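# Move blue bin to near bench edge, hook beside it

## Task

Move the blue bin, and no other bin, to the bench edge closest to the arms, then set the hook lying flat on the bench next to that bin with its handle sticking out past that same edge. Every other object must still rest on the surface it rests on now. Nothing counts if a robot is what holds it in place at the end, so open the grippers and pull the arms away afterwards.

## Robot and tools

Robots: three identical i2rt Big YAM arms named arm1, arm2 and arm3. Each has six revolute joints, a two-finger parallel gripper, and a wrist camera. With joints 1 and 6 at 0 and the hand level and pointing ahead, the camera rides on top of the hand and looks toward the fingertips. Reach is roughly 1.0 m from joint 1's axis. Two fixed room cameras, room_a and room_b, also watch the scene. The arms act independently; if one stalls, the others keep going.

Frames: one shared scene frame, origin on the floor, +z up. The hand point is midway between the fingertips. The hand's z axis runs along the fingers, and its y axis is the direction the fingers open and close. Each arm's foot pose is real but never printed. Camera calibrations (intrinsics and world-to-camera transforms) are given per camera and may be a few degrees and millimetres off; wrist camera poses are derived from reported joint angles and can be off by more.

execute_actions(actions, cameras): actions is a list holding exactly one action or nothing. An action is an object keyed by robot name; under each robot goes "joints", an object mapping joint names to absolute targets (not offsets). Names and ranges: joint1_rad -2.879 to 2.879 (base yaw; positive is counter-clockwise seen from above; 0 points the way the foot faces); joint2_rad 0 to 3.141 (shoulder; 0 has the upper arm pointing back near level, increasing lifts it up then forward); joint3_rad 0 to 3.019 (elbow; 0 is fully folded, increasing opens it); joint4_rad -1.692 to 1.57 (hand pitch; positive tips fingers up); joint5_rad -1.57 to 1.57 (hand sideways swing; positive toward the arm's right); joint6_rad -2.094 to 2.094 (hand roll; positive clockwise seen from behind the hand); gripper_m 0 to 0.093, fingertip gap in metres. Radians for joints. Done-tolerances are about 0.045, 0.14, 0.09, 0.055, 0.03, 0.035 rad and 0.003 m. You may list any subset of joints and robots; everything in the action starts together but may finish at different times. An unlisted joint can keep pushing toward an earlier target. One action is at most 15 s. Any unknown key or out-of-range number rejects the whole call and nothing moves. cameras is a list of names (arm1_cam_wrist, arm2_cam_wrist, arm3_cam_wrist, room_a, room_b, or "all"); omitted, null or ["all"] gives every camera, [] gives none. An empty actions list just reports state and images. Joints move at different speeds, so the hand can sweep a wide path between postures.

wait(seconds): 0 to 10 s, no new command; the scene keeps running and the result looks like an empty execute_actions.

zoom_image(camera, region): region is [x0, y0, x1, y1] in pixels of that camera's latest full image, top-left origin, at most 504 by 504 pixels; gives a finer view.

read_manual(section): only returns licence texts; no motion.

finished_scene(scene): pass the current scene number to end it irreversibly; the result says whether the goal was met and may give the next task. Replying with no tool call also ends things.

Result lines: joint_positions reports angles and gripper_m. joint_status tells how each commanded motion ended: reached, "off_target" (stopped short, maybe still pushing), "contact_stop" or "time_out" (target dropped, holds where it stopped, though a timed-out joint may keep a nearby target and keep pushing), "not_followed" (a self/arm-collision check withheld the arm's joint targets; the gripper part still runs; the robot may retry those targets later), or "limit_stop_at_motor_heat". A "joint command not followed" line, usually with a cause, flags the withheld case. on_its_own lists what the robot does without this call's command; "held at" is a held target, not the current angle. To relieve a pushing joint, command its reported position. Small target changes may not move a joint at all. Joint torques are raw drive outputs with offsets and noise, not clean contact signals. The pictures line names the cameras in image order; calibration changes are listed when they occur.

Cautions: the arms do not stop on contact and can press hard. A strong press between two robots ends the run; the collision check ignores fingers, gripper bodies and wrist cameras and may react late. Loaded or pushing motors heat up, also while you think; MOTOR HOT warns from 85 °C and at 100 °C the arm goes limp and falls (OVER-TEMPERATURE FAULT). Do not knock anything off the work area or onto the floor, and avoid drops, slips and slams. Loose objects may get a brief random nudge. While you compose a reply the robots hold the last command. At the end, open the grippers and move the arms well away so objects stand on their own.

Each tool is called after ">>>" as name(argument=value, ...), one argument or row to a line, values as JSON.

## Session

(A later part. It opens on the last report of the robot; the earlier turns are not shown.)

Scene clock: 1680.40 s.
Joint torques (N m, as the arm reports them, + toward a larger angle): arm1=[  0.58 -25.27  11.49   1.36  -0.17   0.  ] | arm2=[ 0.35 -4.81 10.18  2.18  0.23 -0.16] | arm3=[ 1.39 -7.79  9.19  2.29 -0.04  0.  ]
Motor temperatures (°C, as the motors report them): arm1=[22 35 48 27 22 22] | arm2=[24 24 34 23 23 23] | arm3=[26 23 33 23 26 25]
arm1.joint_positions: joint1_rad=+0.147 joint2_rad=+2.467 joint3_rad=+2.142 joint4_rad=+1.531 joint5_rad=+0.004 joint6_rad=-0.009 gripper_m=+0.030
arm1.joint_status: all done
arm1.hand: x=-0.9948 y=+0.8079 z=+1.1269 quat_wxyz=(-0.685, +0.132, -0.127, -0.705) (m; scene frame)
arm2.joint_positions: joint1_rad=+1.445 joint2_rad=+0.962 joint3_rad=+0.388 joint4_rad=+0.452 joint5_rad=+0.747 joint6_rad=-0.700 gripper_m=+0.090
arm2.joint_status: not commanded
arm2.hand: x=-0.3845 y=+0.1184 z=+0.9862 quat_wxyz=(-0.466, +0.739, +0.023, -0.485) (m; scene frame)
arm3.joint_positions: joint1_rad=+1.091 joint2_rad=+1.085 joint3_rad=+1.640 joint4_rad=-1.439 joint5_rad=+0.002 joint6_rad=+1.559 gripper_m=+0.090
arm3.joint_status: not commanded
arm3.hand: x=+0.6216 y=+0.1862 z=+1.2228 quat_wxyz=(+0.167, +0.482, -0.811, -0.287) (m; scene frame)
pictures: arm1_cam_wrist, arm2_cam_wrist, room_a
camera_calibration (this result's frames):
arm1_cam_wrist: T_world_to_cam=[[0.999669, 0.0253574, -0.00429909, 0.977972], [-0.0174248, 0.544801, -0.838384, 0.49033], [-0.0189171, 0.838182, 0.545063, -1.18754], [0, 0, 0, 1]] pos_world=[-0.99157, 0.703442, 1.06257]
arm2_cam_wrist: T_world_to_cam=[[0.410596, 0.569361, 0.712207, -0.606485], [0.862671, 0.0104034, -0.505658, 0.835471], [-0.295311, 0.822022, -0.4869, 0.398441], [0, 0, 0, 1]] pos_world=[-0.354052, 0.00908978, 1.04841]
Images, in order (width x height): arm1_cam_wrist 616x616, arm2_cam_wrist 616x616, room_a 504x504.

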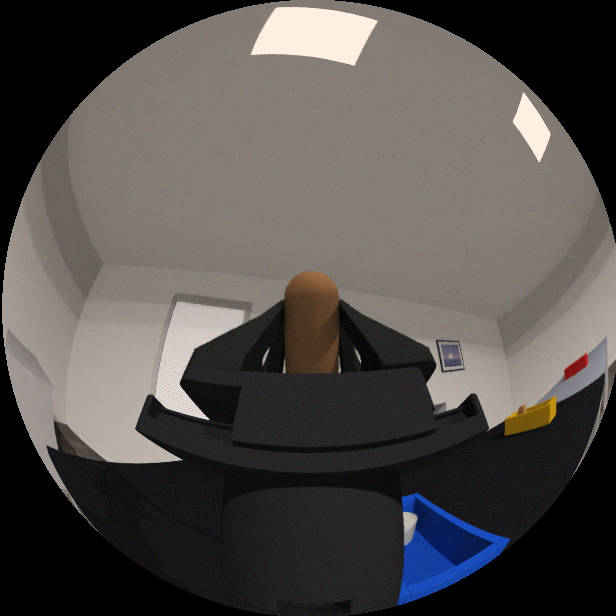

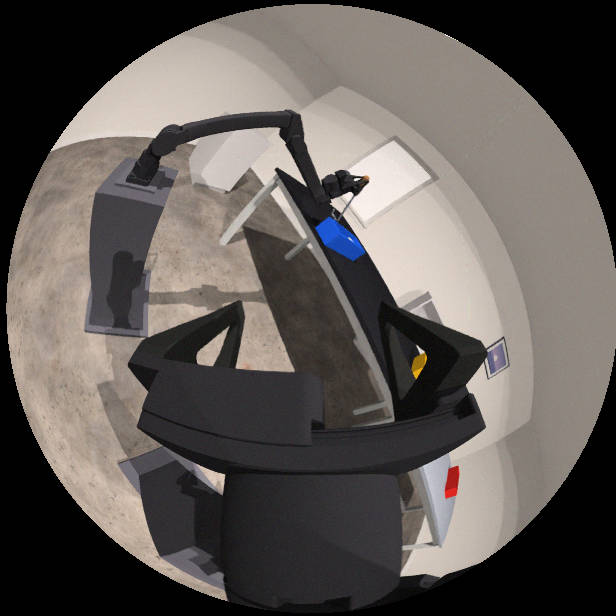

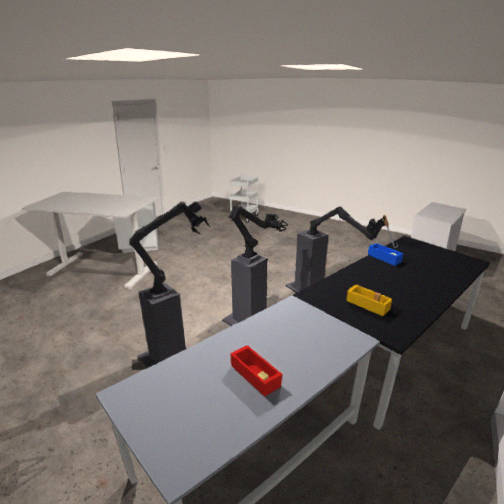

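>>> zoom_image(
  camera="arm2_cam_wrist",
  region=[270, 130, 450, 280],
)

>>> zoom_image(
  camera="room_a",
  region=[320, 180, 460, 290],
)

Region (270, 130, 450, 280) of arm2_cam_wrist's 616x616 image, scaled by 2.800, with more detail than that image has.

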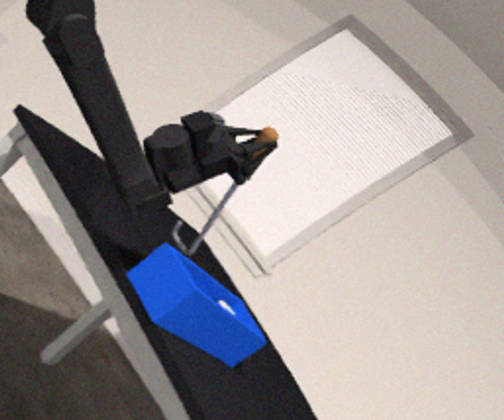

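Region (320, 180, 460, 290) of room_a's 504x504 image, scaled by 3.600, with more detail than that image has; it fills the top 396 rows of this view, and the rest is white.

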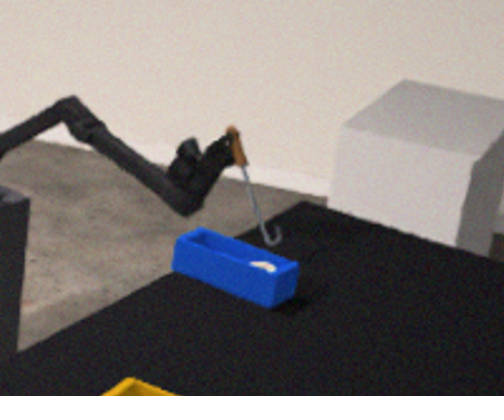

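>>> execute_actions(
  actions=[
    {"arm1": {"joints": {"joint1_rad": 0.175, "joint2_rad": 2.49, "joint3_rad": 2.0}}},
  ],
  cameras=["arm1_cam_wrist", "arm2_cam_wrist", "room_a"],
)

Scene clock: 1801.20 s.
Joint torques (N m, as the arm reports them, + toward a larger angle): arm1=[ -0.07 -21.     6.26   0.27  -0.2   -0.02] | arm2=[ 0.36 -4.34  9.82  2.12  0.26 -0.21] | arm3=[ 1.32 -7.65  9.2   2.3  -0.02  0.  ]
Motor temperatures (°C, as the motors report them): arm1=[22 36 44 27 22 22] | arm2=[24 24 34 23 23 23] | arm3=[26 23 33 23 26 25]
arm1.joint_positions: joint1_rad=+0.165 joint2_rad=+2.480 joint3_rad=+2.012 joint4_rad=+1.561 joint5_rad=+0.004 joint6_rad=-0.007 gripper_m=+0.030
arm1.joint_status: all done
arm1.hand: x=-1.0096 y=+0.8137 z=+1.0609 quat_wxyz=(-0.670, +0.173, -0.164, -0.704) (m; scene frame)
arm2.joint_positions: joint1_rad=+1.445 joint2_rad=+0.962 joint3_rad=+0.388 joint4_rad=+0.452 joint5_rad=+0.747 joint6_rad=-0.700 gripper_m=+0.090
arm2.joint_status: not commanded
arm2.hand: x=-0.3845 y=+0.1184 z=+0.9862 quat_wxyz=(-0.466, +0.739, +0.023, -0.485) (m; scene frame)
arm3.joint_positions: joint1_rad=+1.091 joint2_rad=+1.085 joint3_rad=+1.640 joint4_rad=-1.439 joint5_rad=+0.002 joint6_rad=+1.559 gripper_m=+0.090
arm3.joint_status: not commanded
arm3.hand: x=+0.6216 y=+0.1862 z=+1.2228 quat_wxyz=(+0.167, +0.482, -0.811, -0.287) (m; scene frame)
pictures: arm1_cam_wrist, arm2_cam_wrist, room_a
camera_calibration (this result's frames):
arm1_cam_wrist: T_world_to_cam=[[0.999008, 0.0443946, -0.00358808, 0.975403], [-0.023041, 0.446183, -0.894645, 0.565778], [-0.0381164, 0.89384, 0.446763, -1.11704], [0, 0, 0, 1]] pos_world=[-1.00398, 0.702709, 1.00872]
arm2_cam_wrist: T_world_to_cam=[[0.410596, 0.569361, 0.712207, -0.606485], [0.862671, 0.0104034, -0.505658, 0.835471], [-0.295311, 0.822022, -0.4869, 0.398441], [0, 0, 0, 1]] pos_world=[-0.354052, 0.00908978, 1.04841]
Images, in order (width x height): arm1_cam_wrist 616x616, arm2_cam_wrist 616x616, room_a 504x504.

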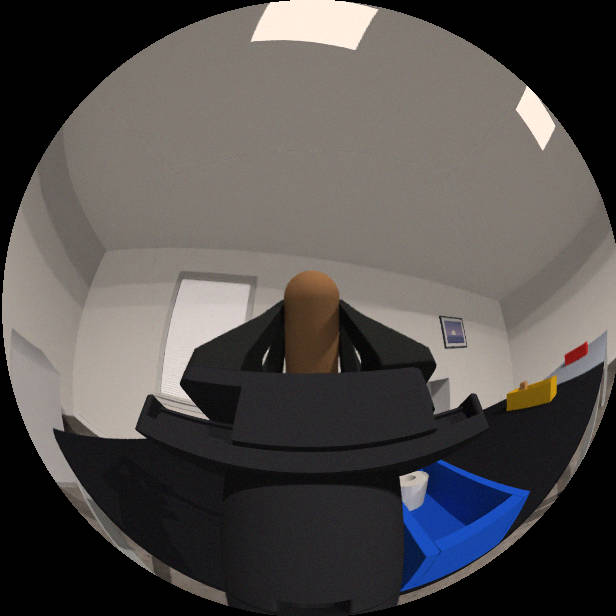

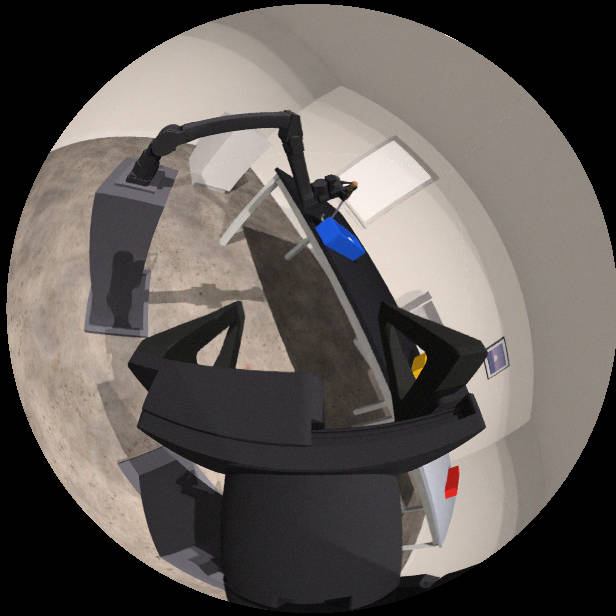

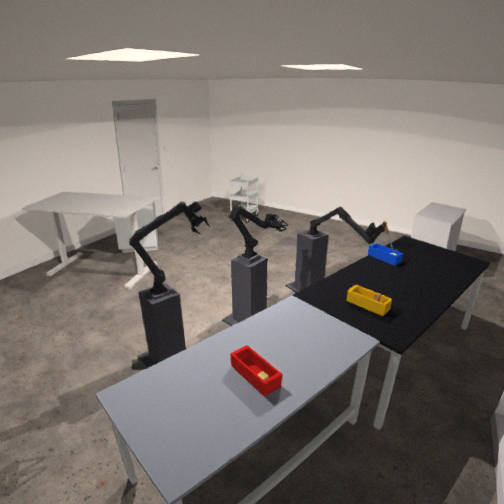

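>>> execute_actions(
  actions=[
    {"arm1": {"joints": {"joint2_rad": 2.36, "joint3_rad": 1.575}}},
  ],
  cameras=["arm1_cam_wrist", "arm2_cam_wrist", "room_a"],
)

Scene clock: 1854.77 s.
Joint torques (N m, as the arm reports them, + toward a larger angle): arm1=[  0.23 -18.02   5.47   0.16  -0.22  -0.03] | arm2=[ 0.19 -2.87  9.96  2.21  0.19 -0.09] | arm3=[ 1.35 -7.86  9.21  2.25 -0.03 -0.01]
Motor temperatures (°C, as the motors report them): arm1=[22 36 40 27 22 22] | arm2=[24 23 34 23 23 23] | arm3=[26 23 33 23 26 25]
arm1.joint_positions: joint1_rad=+0.165 joint2_rad=+2.340 joint3_rad=+1.584 joint4_rad=+1.578 joint5_rad=+0.004 joint6_rad=-0.005 gripper_m=+0.030
arm1.joint_status: all done
arm1.hand: x=-1.0073 y=+0.7765 z=+0.9789 quat_wxyz=(-0.641, +0.267, -0.252, -0.674) (m; scene frame)
arm2.joint_positions: joint1_rad=+1.445 joint2_rad=+0.962 joint3_rad=+0.388 joint4_rad=+0.452 joint5_rad=+0.747 joint6_rad=-0.700 gripper_m=+0.090
arm2.joint_status: not commanded
arm2.hand: x=-0.3845 y=+0.1184 z=+0.9862 quat_wxyz=(-0.466, +0.739, +0.023, -0.485) (m; scene frame)
arm3.joint_positions: joint1_rad=+1.091 joint2_rad=+1.085 joint3_rad=+1.640 joint4_rad=-1.439 joint5_rad=+0.002 joint6_rad=+1.559 gripper_m=+0.090
arm3.joint_status: not commanded
arm3.hand: x=+0.6216 y=+0.1862 z=+1.2228 quat_wxyz=(+0.167, +0.482, -0.811, -0.287) (m; scene frame)
pictures: arm1_cam_wrist, arm2_cam_wrist, room_a
camera_calibration (this result's frames):
arm1_cam_wrist: T_world_to_cam=[[0.999003, 0.0446325, -0.000897148, 0.97167], [-0.0094104, 0.190901, -0.981564, 0.806102], [-0.0436384, 0.980594, 0.191131, -0.869801], [0, 0, 0, 1]] pos_world=[-1.00107, 0.655668, 0.958359]
arm2_cam_wrist: T_world_to_cam=[[0.410596, 0.569361, 0.712207, -0.606485], [0.862671, 0.0104034, -0.505658, 0.835471], [-0.295311, 0.822022, -0.4869, 0.398441], [0, 0, 0, 1]] pos_world=[-0.354052, 0.00908978, 1.04841]
Images, in order (width x height): arm1_cam_wrist 616x616, arm2_cam_wrist 616x616, room_a 504x504.

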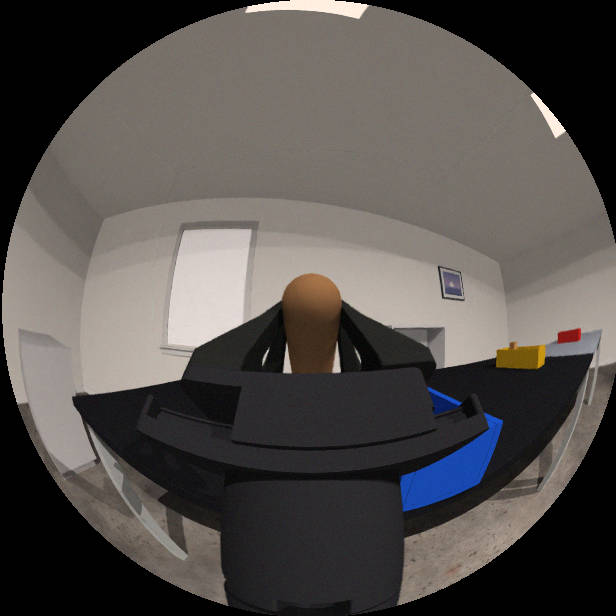

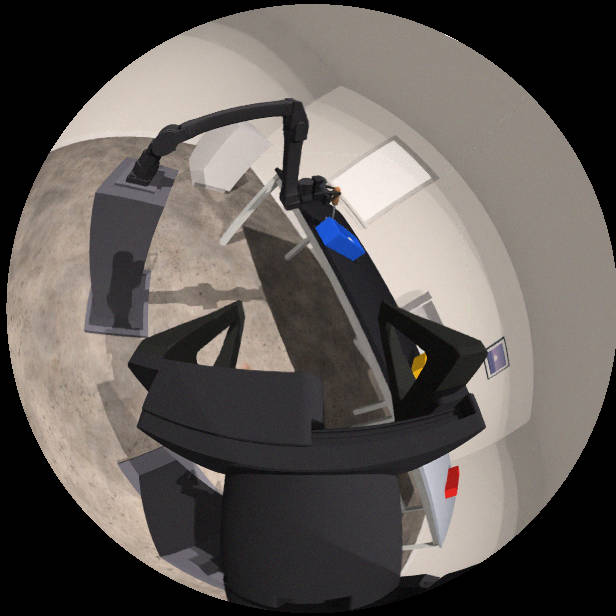

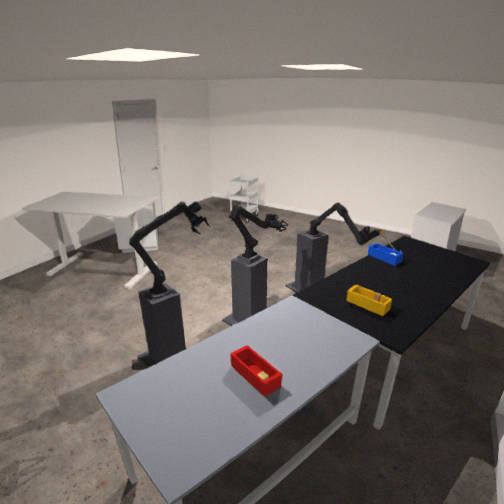

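>>> execute_actions(
  actions=[],
)

Scene clock: 1866.10 s.
Joint torques (N m, as the arm reports them, + toward a larger angle): arm1=[  0.14 -18.19   5.5    0.08  -0.19  -0.05] | arm2=[-0.48 -3.75  9.86  1.76  0.13 -0.14] | arm3=[ 1.13 -7.72  9.15  2.26 -0.02 -0.01]
Motor temperatures (°C, as the motors report them): arm1=[22 35 39 27 22 22] | arm2=[24 23 34 23 23 23] | arm3=[26 23 33 23 26 25]
arm1.joint_positions: joint1_rad=+0.165 joint2_rad=+2.340 joint3_rad=+1.584 joint4_rad=+1.578 joint5_rad=+0.004 joint6_rad=-0.005 gripper_m=+0.030
arm1.joint_status: all done
arm1.hand: x=-1.0073 y=+0.7765 z=+0.9789 quat_wxyz=(-0.641, +0.267, -0.252, -0.674) (m; scene frame)
arm2.joint_positions: joint1_rad=+1.445 joint2_rad=+0.962 joint3_rad=+0.388 joint4_rad=+0.452 joint5_rad=+0.747 joint6_rad=-0.700 gripper_m=+0.090
arm2.joint_status: not commanded
arm2.hand: x=-0.3845 y=+0.1184 z=+0.9862 quat_wxyz=(-0.466, +0.739, +0.023, -0.485) (m; scene frame)
arm3.joint_positions: joint1_rad=+1.091 joint2_rad=+1.085 joint3_rad=+1.640 joint4_rad=-1.439 joint5_rad=+0.002 joint6_rad=+1.559 gripper_m=+0.090
arm3.joint_status: not commanded
arm3.hand: x=+0.6216 y=+0.1862 z=+1.2228 quat_wxyz=(+0.167, +0.482, -0.811, -0.287) (m; scene frame)
pictures: arm1_cam_wrist, arm2_cam_wrist, arm3_cam_wrist, room_a, room_b
camera_calibration (this result's frames):
arm1_cam_wrist: T_world_to_cam=[[0.999003, 0.0446325, -0.000897148, 0.97167], [-0.0094104, 0.190901, -0.981564, 0.806102], [-0.0436384, 0.980594, 0.191131, -0.869801], [0, 0, 0, 1]] pos_world=[-1.00107, 0.655668, 0.958359]
arm2_cam_wrist: T_world_to_cam=[[0.410596, 0.569361, 0.712207, -0.606485], [0.862671, 0.0104034, -0.505658, 0.835471], [-0.295311, 0.822022, -0.4869, 0.398441], [0, 0, 0, 1]] pos_world=[-0.354052, 0.00908978, 1.04841]
arm3_cam_wrist: T_world_to_cam=[[0.689595, -0.346977, -0.635661, 0.411551], [-0.0557512, -0.900579, 0.431102, -0.320822], [-0.722046, -0.261847, -0.64038, 1.40545], [0, 0, 0, 1]] pos_world=[0.71311, 0.221886, 1.29994]
Images, in order (width x height): arm1_cam_wrist 616x616, arm2_cam_wrist 616x616, arm3_cam_wrist 616x616, room_a 504x504, room_b 504x504.

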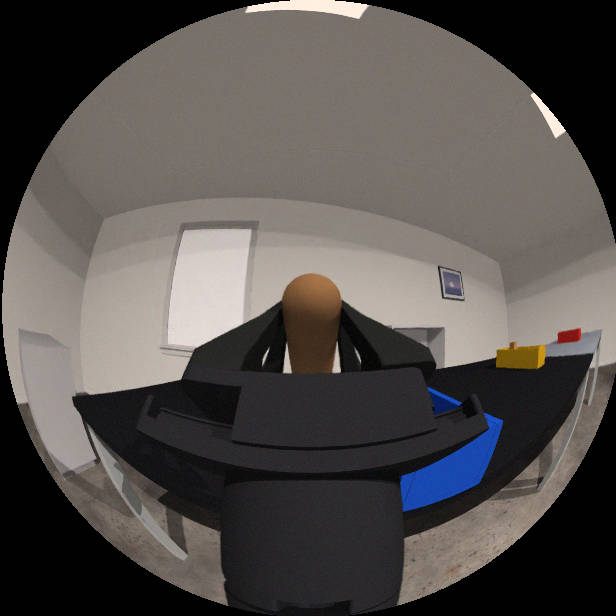

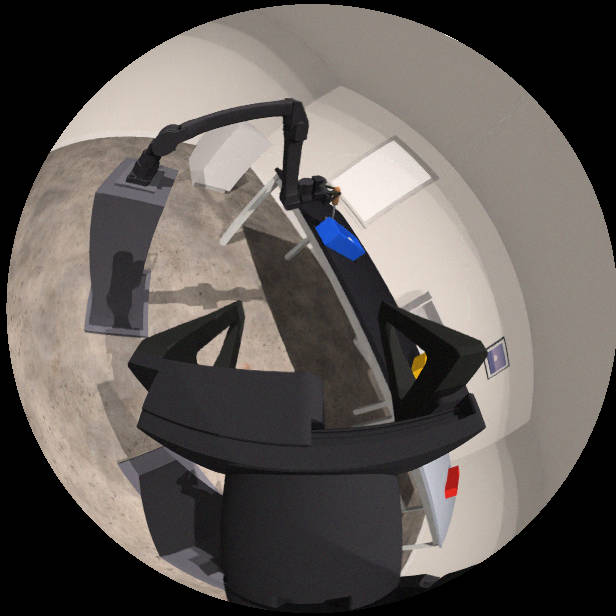

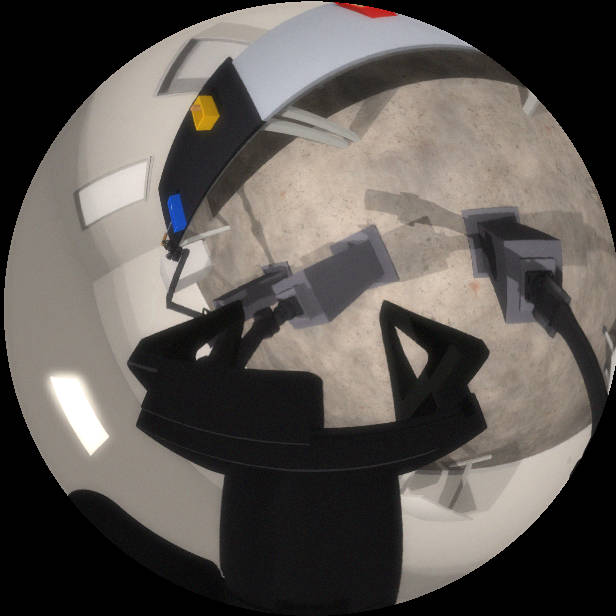

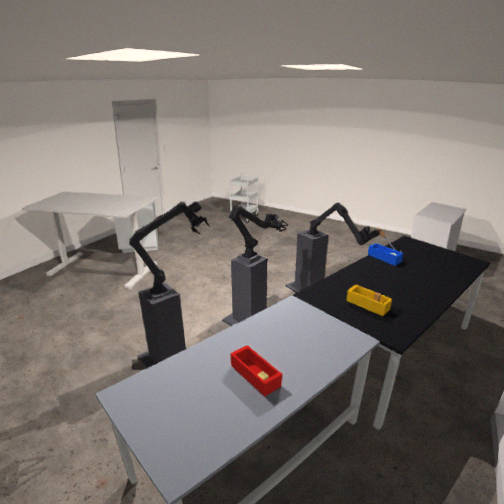

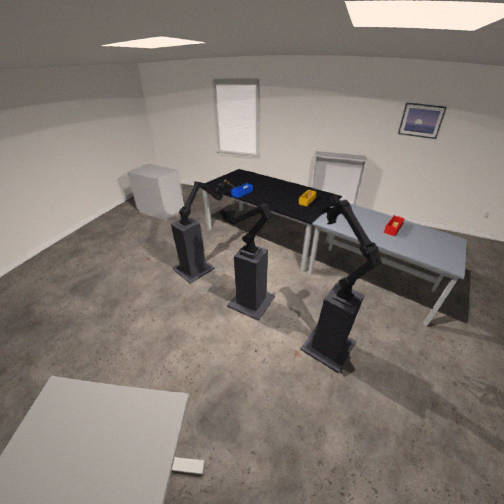

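>>> zoom_image(
  camera="room_a",
  region=[300, 190, 440, 290],
)

>>> zoom_image(
  camera="arm2_cam_wrist",
  region=[250, 150, 400, 280],
)

Region (300, 190, 440, 290) of room_a's 504x504 image, scaled by 3.600, with more detail than that image has; it fills the top 360 rows of this view, and the rest is white.

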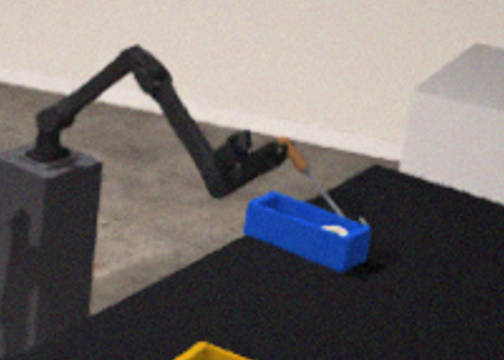

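Region (250, 150, 400, 280) of arm2_cam_wrist's 616x616 image, scaled by 3.360, with more detail than that image has; it fills the top 437 rows of this view, and the rest is white.

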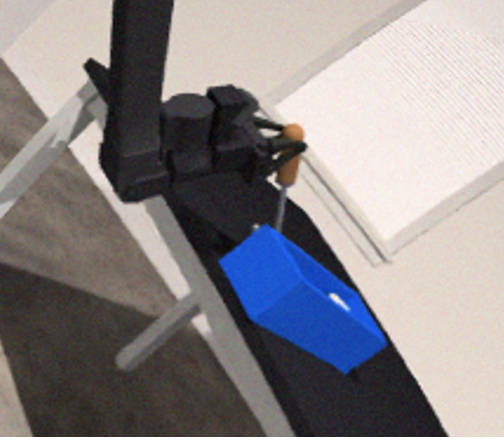

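>>> execute_actions(
  actions=[
    {"arm1": {"joints": {"joint2_rad": 2.39, "joint3_rad": 1.385}}},
  ],
  cameras=["arm1_cam_wrist", "arm2_cam_wrist", "room_a"],
)

Scene clock: 1935.07 s.
Joint torques (N m, as the arm reports them, + toward a larger angle): arm1=[ -0.04 -18.56   4.99   0.87  -0.22  -0.05] | arm2=[ 0.32 -5.17  9.93  1.96  0.25 -0.1 ] | arm3=[ 1.14 -7.63  9.21  2.25 -0.03  0.  ]
Motor temperatures (°C, as the motors report them): arm1=[22 35 37 27 22 22] | arm2=[24 23 34 23 23 23] | arm3=[26 23 33 23 26 25]
arm1.joint_positions: joint1_rad=+0.165 joint2_rad=+2.387 joint3_rad=+1.386 joint4_rad=+1.573 joint5_rad=+0.004 joint6_rad=-0.005 gripper_m=+0.030
arm1.joint_status: all done
arm1.hand: x=-1.0058 y=+0.7537 z=+0.8574 quat_wxyz=(-0.605, +0.350, -0.330, -0.635) (m; scene frame)
arm2.joint_positions: joint1_rad=+1.445 joint2_rad=+0.962 joint3_rad=+0.388 joint4_rad=+0.452 joint5_rad=+0.747 joint6_rad=-0.700 gripper_m=+0.090
arm2.joint_status: not commanded
arm2.hand: x=-0.3845 y=+0.1184 z=+0.9862 quat_wxyz=(-0.466, +0.739, +0.023, -0.485) (m; scene frame)
arm3.joint_positions: joint1_rad=+1.091 joint2_rad=+1.085 joint3_rad=+1.640 joint4_rad=-1.439 joint5_rad=+0.002 joint6_rad=+1.559 gripper_m=+0.090
arm3.joint_status: not commanded
arm3.hand: x=+0.6216 y=+0.1862 z=+1.2228 quat_wxyz=(+0.167, +0.482, -0.811, -0.287) (m; scene frame)
pictures: arm1_cam_wrist, arm2_cam_wrist, room_a
camera_calibration (this result's frames):
arm1_cam_wrist: T_world_to_cam=[[0.999009, 0.0444458, 0.0023978, 0.968403], [0.00494704, -0.0573353, -0.998343, 0.907127], [-0.0442347, 0.997365, -0.0574983, -0.62421], [0, 0, 0, 1]] pos_world=[-0.999542, 0.631534, 0.867411]
arm2_cam_wrist: T_world_to_cam=[[0.410596, 0.569361, 0.712207, -0.606485], [0.862671, 0.0104034, -0.505658, 0.835471], [-0.295311, 0.822022, -0.4869, 0.398441], [0, 0, 0, 1]] pos_world=[-0.354052, 0.00908978, 1.04841]
Images, in order (width x height): arm1_cam_wrist 616x616, arm2_cam_wrist 616x616, room_a 504x504.

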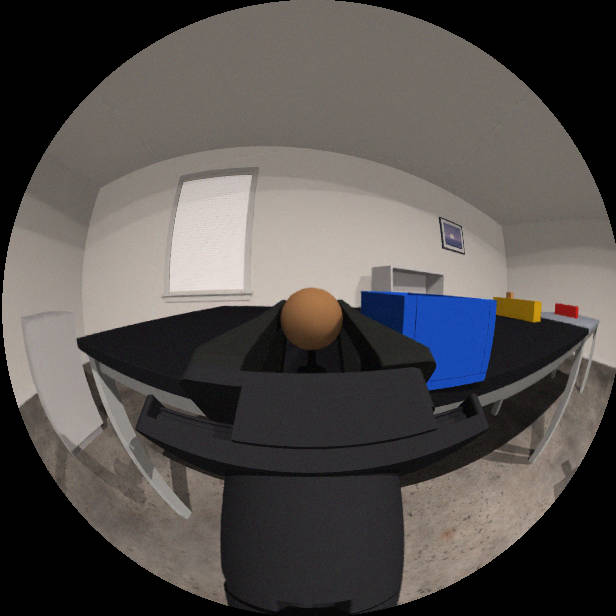

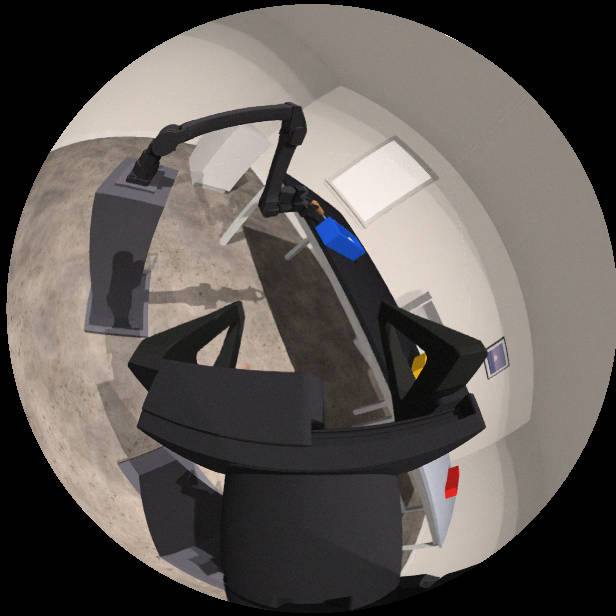

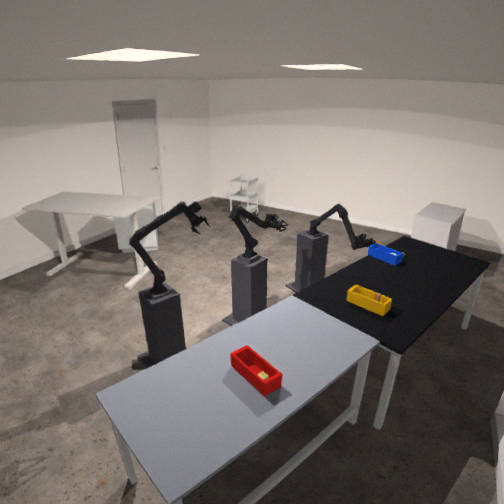

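>>> execute_actions(
  actions=[
    {"arm1": {"joints": {"joint2_rad": 2.45}}},
  ],
  cameras=["arm1_cam_wrist", "arm2_cam_wrist", "room_b"],
)

Scene clock: 1942.27 s.
Joint torques (N m, as the arm reports them, + toward a larger angle): arm1=[  0.18 -18.02   4.62   1.09  -0.24  -0.05] | arm2=[ 0.56 -3.55 10.22  2.04  0.21 -0.05] | arm3=[ 1.46 -7.5   9.3   2.24 -0.04 -0.01]
Motor temperatures (°C, as the motors report them): arm1=[22 35 37 27 22 22] | arm2=[24 23 34 23 23 23] | arm3=[26 23 33 23 26 25]
arm1.joint_positions: joint1_rad=+0.165 joint2_rad=+2.441 joint3_rad=+1.386 joint4_rad=+1.573 joint5_rad=+0.004 joint6_rad=-0.005 gripper_m=+0.030
arm1.joint_status: all done
arm1.hand: x=-1.0058 y=+0.7537 z=+0.8172 quat_wxyz=(-0.595, +0.367, -0.346, -0.625) (m; scene frame)
arm2.joint_positions: joint1_rad=+1.445 joint2_rad=+0.962 joint3_rad=+0.388 joint4_rad=+0.452 joint5_rad=+0.747 joint6_rad=-0.700 gripper_m=+0.090
arm2.joint_status: not commanded
arm2.hand: x=-0.3845 y=+0.1184 z=+0.9862 quat_wxyz=(-0.466, +0.739, +0.023, -0.485) (m; scene frame)
arm3.joint_positions: joint1_rad=+1.091 joint2_rad=+1.085 joint3_rad=+1.640 joint4_rad=-1.439 joint5_rad=+0.002 joint6_rad=+1.559 gripper_m=+0.090
arm3.joint_status: not commanded
arm3.hand: x=+0.6216 y=+0.1862 z=+1.2228 quat_wxyz=(+0.167, +0.482, -0.811, -0.287) (m; scene frame)
pictures: arm1_cam_wrist, arm2_cam_wrist, room_b
camera_calibration (this result's frames):
arm1_cam_wrist: T_world_to_cam=[[0.999004, 0.0445152, 0.00312181, 0.96779], [0.00809459, -0.111972, -0.993678, 0.907513], [-0.0438843, 0.992714, -0.112221, -0.577913], [0, 0, 0, 1]] pos_world=[-0.999533, 0.632237, 0.833901]
arm2_cam_wrist: T_world_to_cam=[[0.410596, 0.569361, 0.712207, -0.606485], [0.862671, 0.0104034, -0.505658, 0.835471], [-0.295311, 0.822022, -0.4869, 0.398441], [0, 0, 0, 1]] pos_world=[-0.354052, 0.00908978, 1.04841]
Images, in order (width x height): arm1_cam_wrist 616x616, arm2_cam_wrist 616x616, room_b 504x504.

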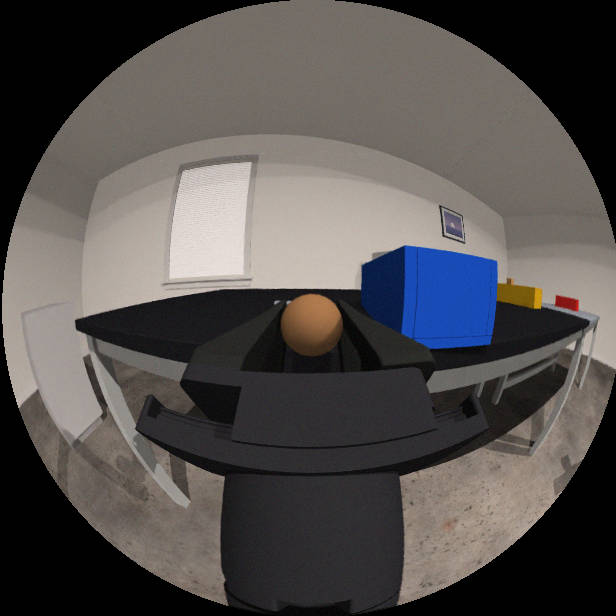

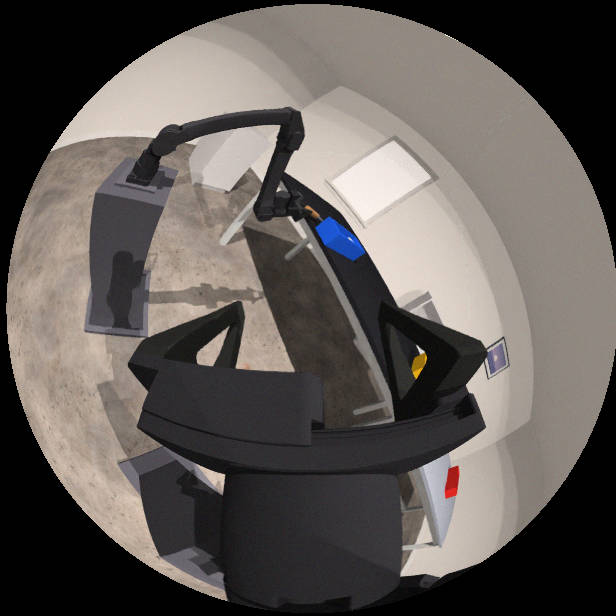

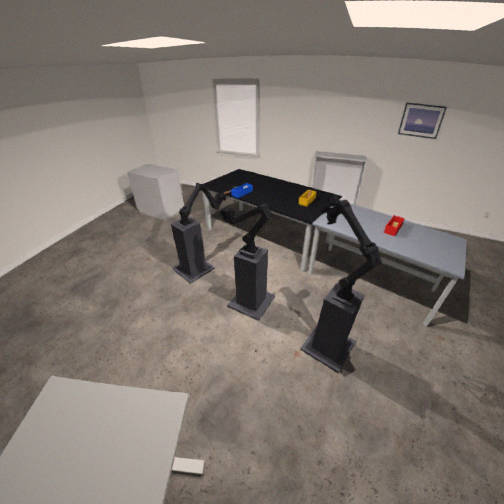

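>>> zoom_image(
  camera="arm2_cam_wrist",
  region=[250, 160, 380, 270],
)

>>> zoom_image(
  camera="arm1_cam_wrist",
  region=[200, 240, 440, 400],
)

>>> zoom_image(
  camera="room_b",
  region=[180, 160, 290, 230],
)

Region (250, 160, 380, 270) of arm2_cam_wrist's 616x616 image, scaled by 3.877, with more detail than that image has; it fills the top 426 rows of this view, and the rest is white.

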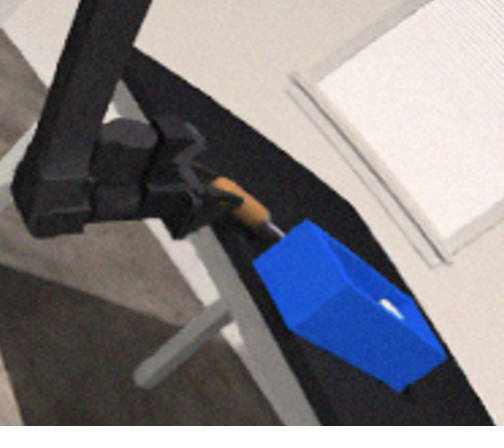

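Region (200, 240, 440, 400) of arm1_cam_wrist's 616x616 image, scaled by 2.100, with more detail than that image has.

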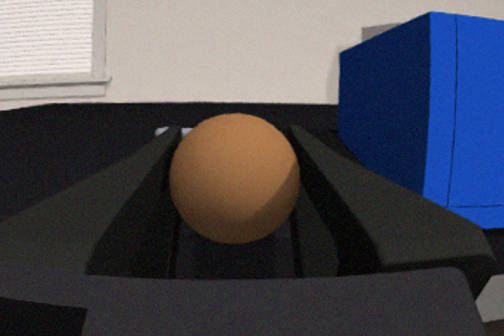

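Region (180, 160, 290, 230) of room_b's 504x504 image, scaled by 4.582, with more detail than that image has; it fills the top 321 rows of this view, and the rest is white.

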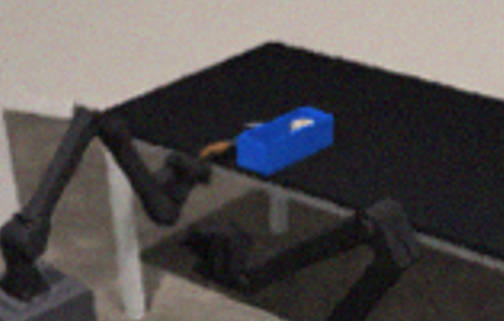

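>>> execute_actions(
  actions=[
    {"arm1": {"joints": {"joint2_rad": 2.475}}},
  ],
  cameras=["arm1_cam_wrist", "arm2_cam_wrist"],
)

Scene clock: 1972.90 s.
Joint torques (N m, as the arm reports them, + toward a larger angle): arm1=[  0.45 -17.75   4.41   0.93  -0.19  -0.06] | arm2=[ 0.56 -2.9   9.93  2.01  0.2  -0.08] | arm3=[ 1.35 -7.68  9.22  2.22 -0.02  0.  ]
Motor temperatures (°C, as the motors report them): arm1=[22 35 36 27 22 22] | arm2=[24 23 34 23 23 23] | arm3=[26 23 33 23 26 25]
arm1.joint_positions: joint1_rad=+0.165 joint2_rad=+2.457 joint3_rad=+1.386 joint4_rad=+1.572 joint5_rad=+0.004 joint6_rad=-0.005 gripper_m=+0.030
arm1.joint_status: all done
arm1.hand: x=-1.0057 y=+0.7533 z=+0.8056 quat_wxyz=(-0.593, +0.372, -0.351, -0.623) (m; scene frame)
arm2.joint_positions: joint1_rad=+1.445 joint2_rad=+0.962 joint3_rad=+0.388 joint4_rad=+0.452 joint5_rad=+0.747 joint6_rad=-0.700 gripper_m=+0.090
arm2.joint_status: not commanded
arm2.hand: x=-0.3845 y=+0.1184 z=+0.9862 quat_wxyz=(-0.466, +0.739, +0.023, -0.485) (m; scene frame)
arm3.joint_positions: joint1_rad=+1.091 joint2_rad=+1.085 joint3_rad=+1.640 joint4_rad=-1.439 joint5_rad=+0.002 joint6_rad=+1.559 gripper_m=+0.090
arm3.joint_status: not commanded
arm3.hand: x=+0.6216 y=+0.1862 z=+1.2228 quat_wxyz=(+0.167, +0.482, -0.811, -0.287) (m; scene frame)
pictures: arm1_cam_wrist, arm2_cam_wrist
camera_calibration (this result's frames):
arm1_cam_wrist: T_world_to_cam=[[0.999002, 0.0445429, 0.00333215, 0.967611], [0.00900853, -0.127851, -0.991752, 0.90729], [-0.0437495, 0.990793, -0.128125, -0.564437], [0, 0, 0, 1]] pos_world=[-0.999513, 0.632138, 0.824264]
arm2_cam_wrist: T_world_to_cam=[[0.410596, 0.569361, 0.712207, -0.606485], [0.862671, 0.0104034, -0.505658, 0.835471], [-0.295311, 0.822022, -0.4869, 0.398441], [0, 0, 0, 1]] pos_world=[-0.354052, 0.00908978, 1.04841]
Images, in order (width x height): arm1_cam_wrist 616x616, arm2_cam_wrist 616x616.

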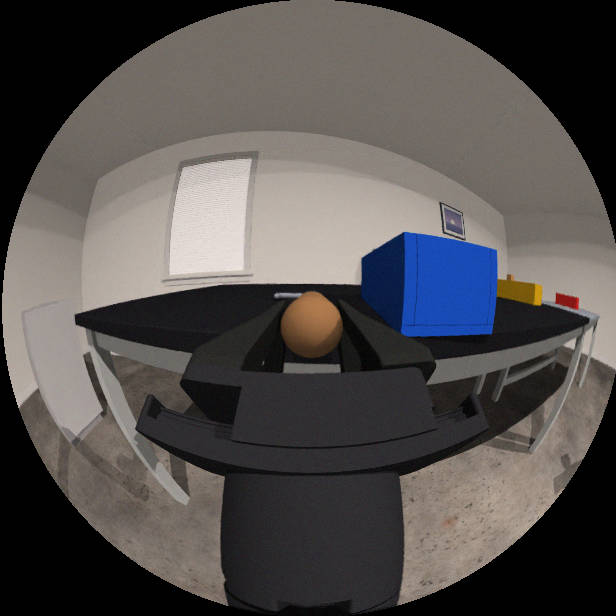

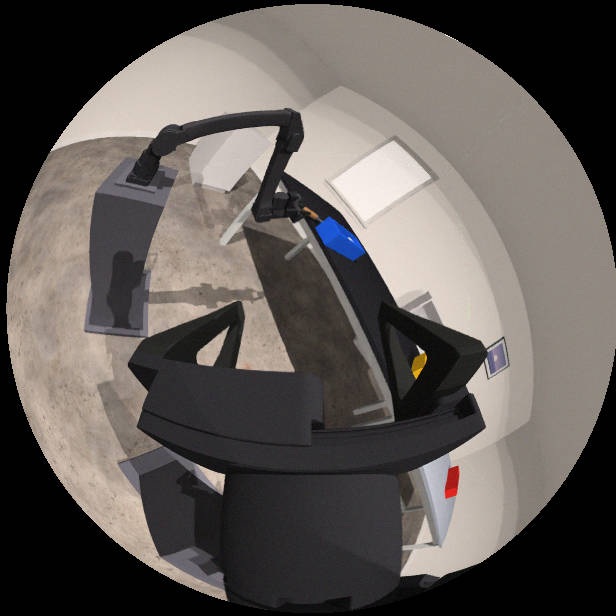

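>>> execute_actions(
  actions=[
    {"arm1": {"joints": {"gripper_m": 0.08}}},
  ],
  cameras=["arm1_cam_wrist"],
)

>>> execute_actions(
  actions=[
    {"arm1": {"joints": {"joint3_rad": 0.95}}},
  ],
)

Scene clock: 1977.87 s.
Joint torques (N m, as the arm reports them, + toward a larger angle): arm1=[ -0.11 -17.12   4.69   0.98  -0.22  -0.02] | arm2=[-0.01 -3.69 10.1   1.75  0.26 -0.11] | arm3=[ 1.59 -7.71  9.21  2.24 -0.03 -0.01]
Motor temperatures (°C, as the motors report them): arm1=[22 35 36 27 22 22] | arm2=[24 23 34 23 23 23] | arm3=[26 23 33 23 26 25]
arm1.joint_positions: joint1_rad=+0.165 joint2_rad=+2.457 joint3_rad=+1.386 joint4_rad=+1.571 joint5_rad=+0.004 joint6_rad=-0.005 gripper_m=+0.080
arm1.joint_status: all done
arm1.hand: x=-1.0057 y=+0.7534 z=+0.8053 quat_wxyz=(-0.592, +0.372, -0.351, -0.622) (m; scene frame)
arm2.joint_positions: joint1_rad=+1.445 joint2_rad=+0.962 joint3_rad=+0.388 joint4_rad=+0.452 joint5_rad=+0.747 joint6_rad=-0.700 gripper_m=+0.090
arm2.joint_status: not commanded
arm2.hand: x=-0.3845 y=+0.1184 z=+0.9862 quat_wxyz=(-0.466, +0.739, +0.023, -0.485) (m; scene frame)
arm3.joint_positions: joint1_rad=+1.091 joint2_rad=+1.085 joint3_rad=+1.640 joint4_rad=-1.439 joint5_rad=+0.002 joint6_rad=+1.559 gripper_m=+0.090
arm3.joint_status: not commanded
arm3.hand: x=+0.6216 y=+0.1862 z=+1.2228 quat_wxyz=(+0.167, +0.482, -0.811, -0.287) (m; scene frame)
pictures: arm1_cam_wrist
camera_calibration (this result's frames):
arm1_cam_wrist: T_world_to_cam=[[0.999002, 0.044545, 0.00334716, 0.9676], [0.00907373, -0.128984, -0.991605, 0.907862], [-0.0437394, 0.990646, -0.12926, -0.563567], [0, 0, 0, 1]] pos_world=[-0.999522, 0.632293, 0.824156]
Images, in order (width x height): arm1_cam_wrist 616x616.

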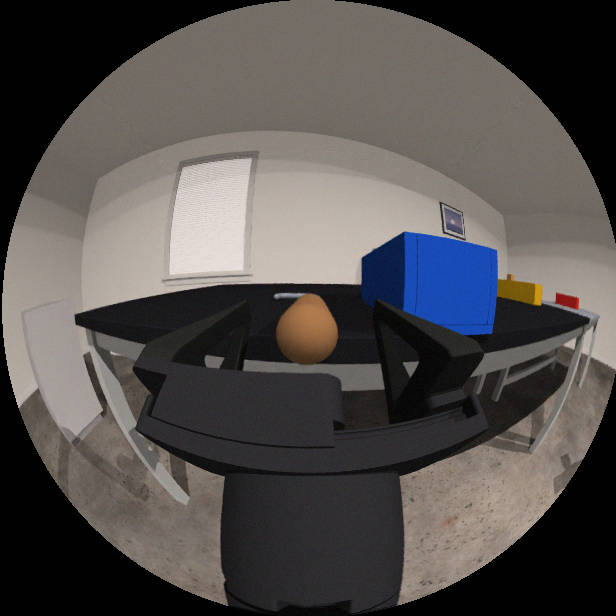

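Scene clock: 1978.93 s.
Joint torques (N m, as the arm reports them, + toward a larger angle): arm1=[  0.12 -14.61   1.16   1.55  -0.19  -0.02] | arm2=[ 0.41 -3.57  9.87  2.11  0.16 -0.11] | arm3=[ 1.44 -7.86  9.18  2.28 -0.01  0.  ]
Motor temperatures (°C, as the motors report them): arm1=[22 34 36 27 22 22] | arm2=[24 23 34 23 23 23] | arm3=[26 23 33 23 26 25]
arm1.joint_positions: joint1_rad=+0.165 joint2_rad=+2.464 joint3_rad=+0.952 joint4_rad=+1.569 joint5_rad=+0.004 joint6_rad=-0.005 gripper_m=+0.080
arm1.joint_status: all done
arm1.hand: x=-0.9980 y=+0.6232 z=+0.6530 quat_wxyz=(-0.501, +0.501, -0.472, -0.525) (m; scene frame)
arm2.joint_positions: joint1_rad=+1.445 joint2_rad=+0.962 joint3_rad=+0.388 joint4_rad=+0.452 joint5_rad=+0.747 joint6_rad=-0.700 gripper_m=+0.090
arm2.joint_status: not commanded
arm2.hand: x=-0.3845 y=+0.1184 z=+0.9862 quat_wxyz=(-0.466, +0.739, +0.023, -0.485) (m; scene frame)
arm3.joint_positions: joint1_rad=+1.091 joint2_rad=+1.085 joint3_rad=+1.640 joint4_rad=-1.439 joint5_rad=+0.002 joint6_rad=+1.559 gripper_m=+0.090
arm3.joint_status: not commanded
arm3.hand: x=+0.6216 y=+0.1862 z=+1.2228 quat_wxyz=(+0.167, +0.482, -0.811, -0.287) (m; scene frame)
pictures: arm1_cam_wrist, arm2_cam_wrist, arm3_cam_wrist, room_a, room_b
camera_calibration (this result's frames):
arm1_cam_wrist: T_world_to_cam=[[0.998874, 0.0466089, 0.0088002, 0.961198], [0.0326787, -0.541755, -0.839901, 0.921701], [-0.0343793, 0.839243, -0.542668, -0.0803014], [0, 0, 0, 1]] pos_world=[-0.992997, 0.521928, 0.722102]
arm2_cam_wrist: T_world_to_cam=[[0.410596, 0.569361, 0.712207, -0.606485], [0.862671, 0.0104034, -0.505658, 0.835471], [-0.295311, 0.822022, -0.4869, 0.398441], [0, 0, 0, 1]] pos_world=[-0.354052, 0.00908978, 1.04841]
arm3_cam_wrist: T_world_to_cam=[[0.689595, -0.346977, -0.635661, 0.411551], [-0.0557512, -0.900579, 0.431102, -0.320822], [-0.722046, -0.261847, -0.64038, 1.40545], [0, 0, 0, 1]] pos_world=[0.71311, 0.221886, 1.29994]
Images, in order (width x height): arm1_cam_wrist 616x616, arm2_cam_wrist 616x616, arm3_cam_wrist 616x616, room_a 504x504, room_b 504x504.

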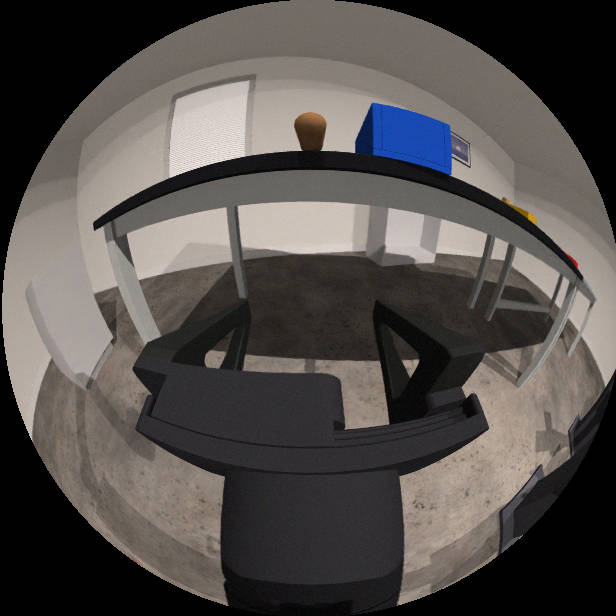

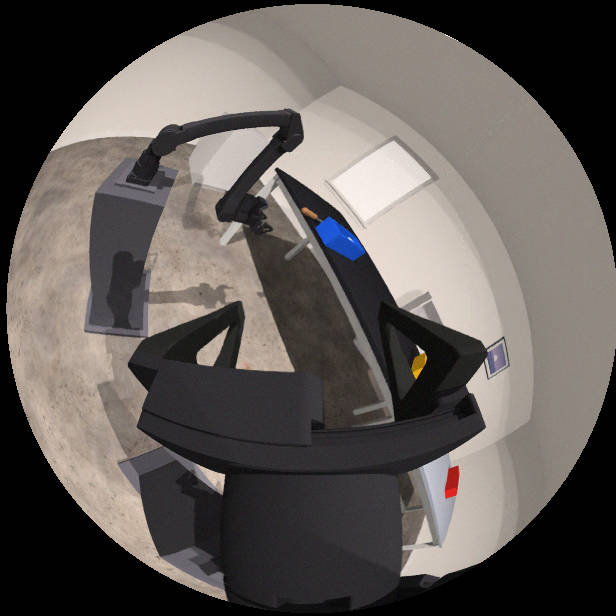

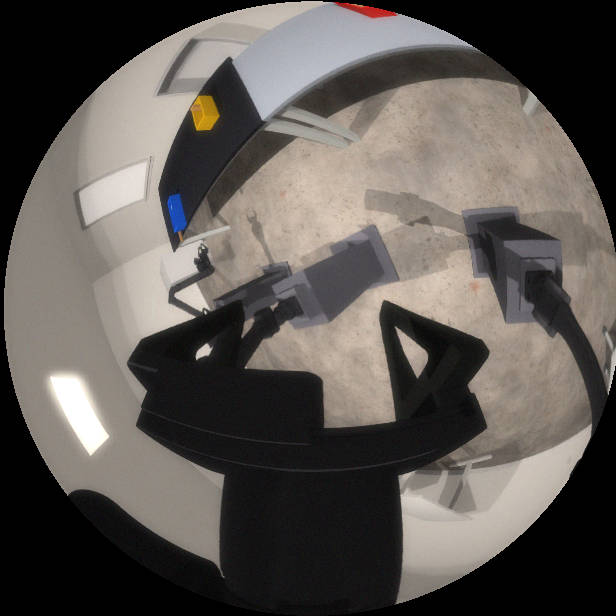

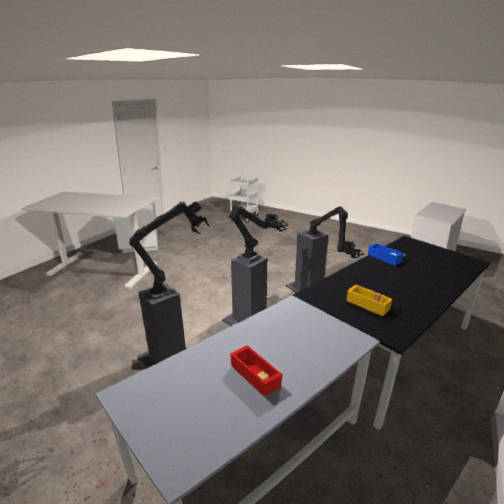

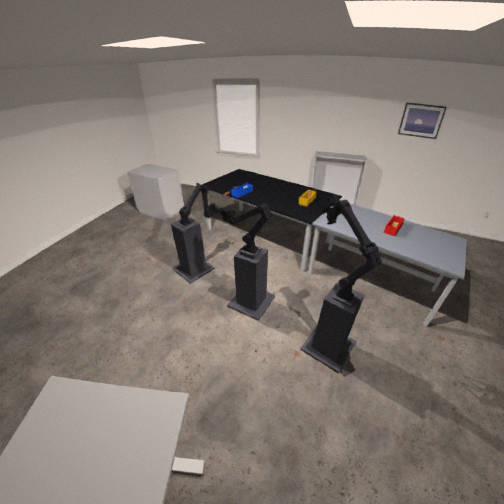

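>>> zoom_image(
  camera="arm2_cam_wrist",
  region=[250, 160, 380, 270],
)

>>> zoom_image(
  camera="room_b",
  region=[180, 160, 290, 230],
)

>>> zoom_image(
  camera="arm1_cam_wrist",
  region=[220, 80, 480, 220],
)

Region (250, 160, 380, 270) of arm2_cam_wrist's 616x616 image, scaled by 3.877, with more detail than that image has; it fills the top 426 rows of this view, and the rest is white.

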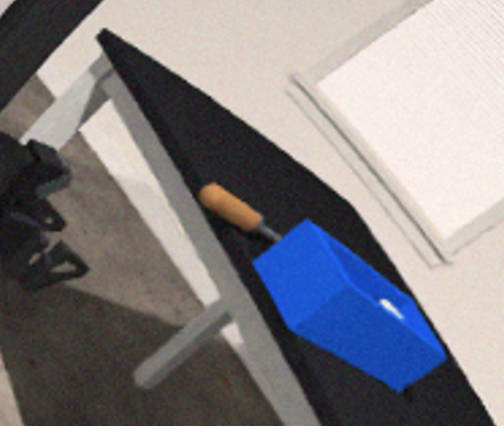

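Region (180, 160, 290, 230) of room_b's 504x504 image, scaled by 4.582, with more detail than that image has; it fills the top 321 rows of this view, and the rest is white.

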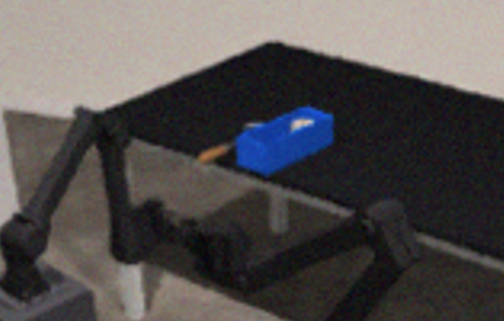

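Region (220, 80, 480, 220) of arm1_cam_wrist's 616x616 image, scaled by 1.938, with more detail than that image has; it fills the top 271 rows of this view, and the rest is white.

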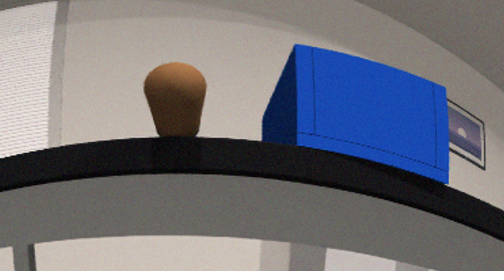

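>>> finished_scene(
  scene=2,
)

The scene is finished: the task was done.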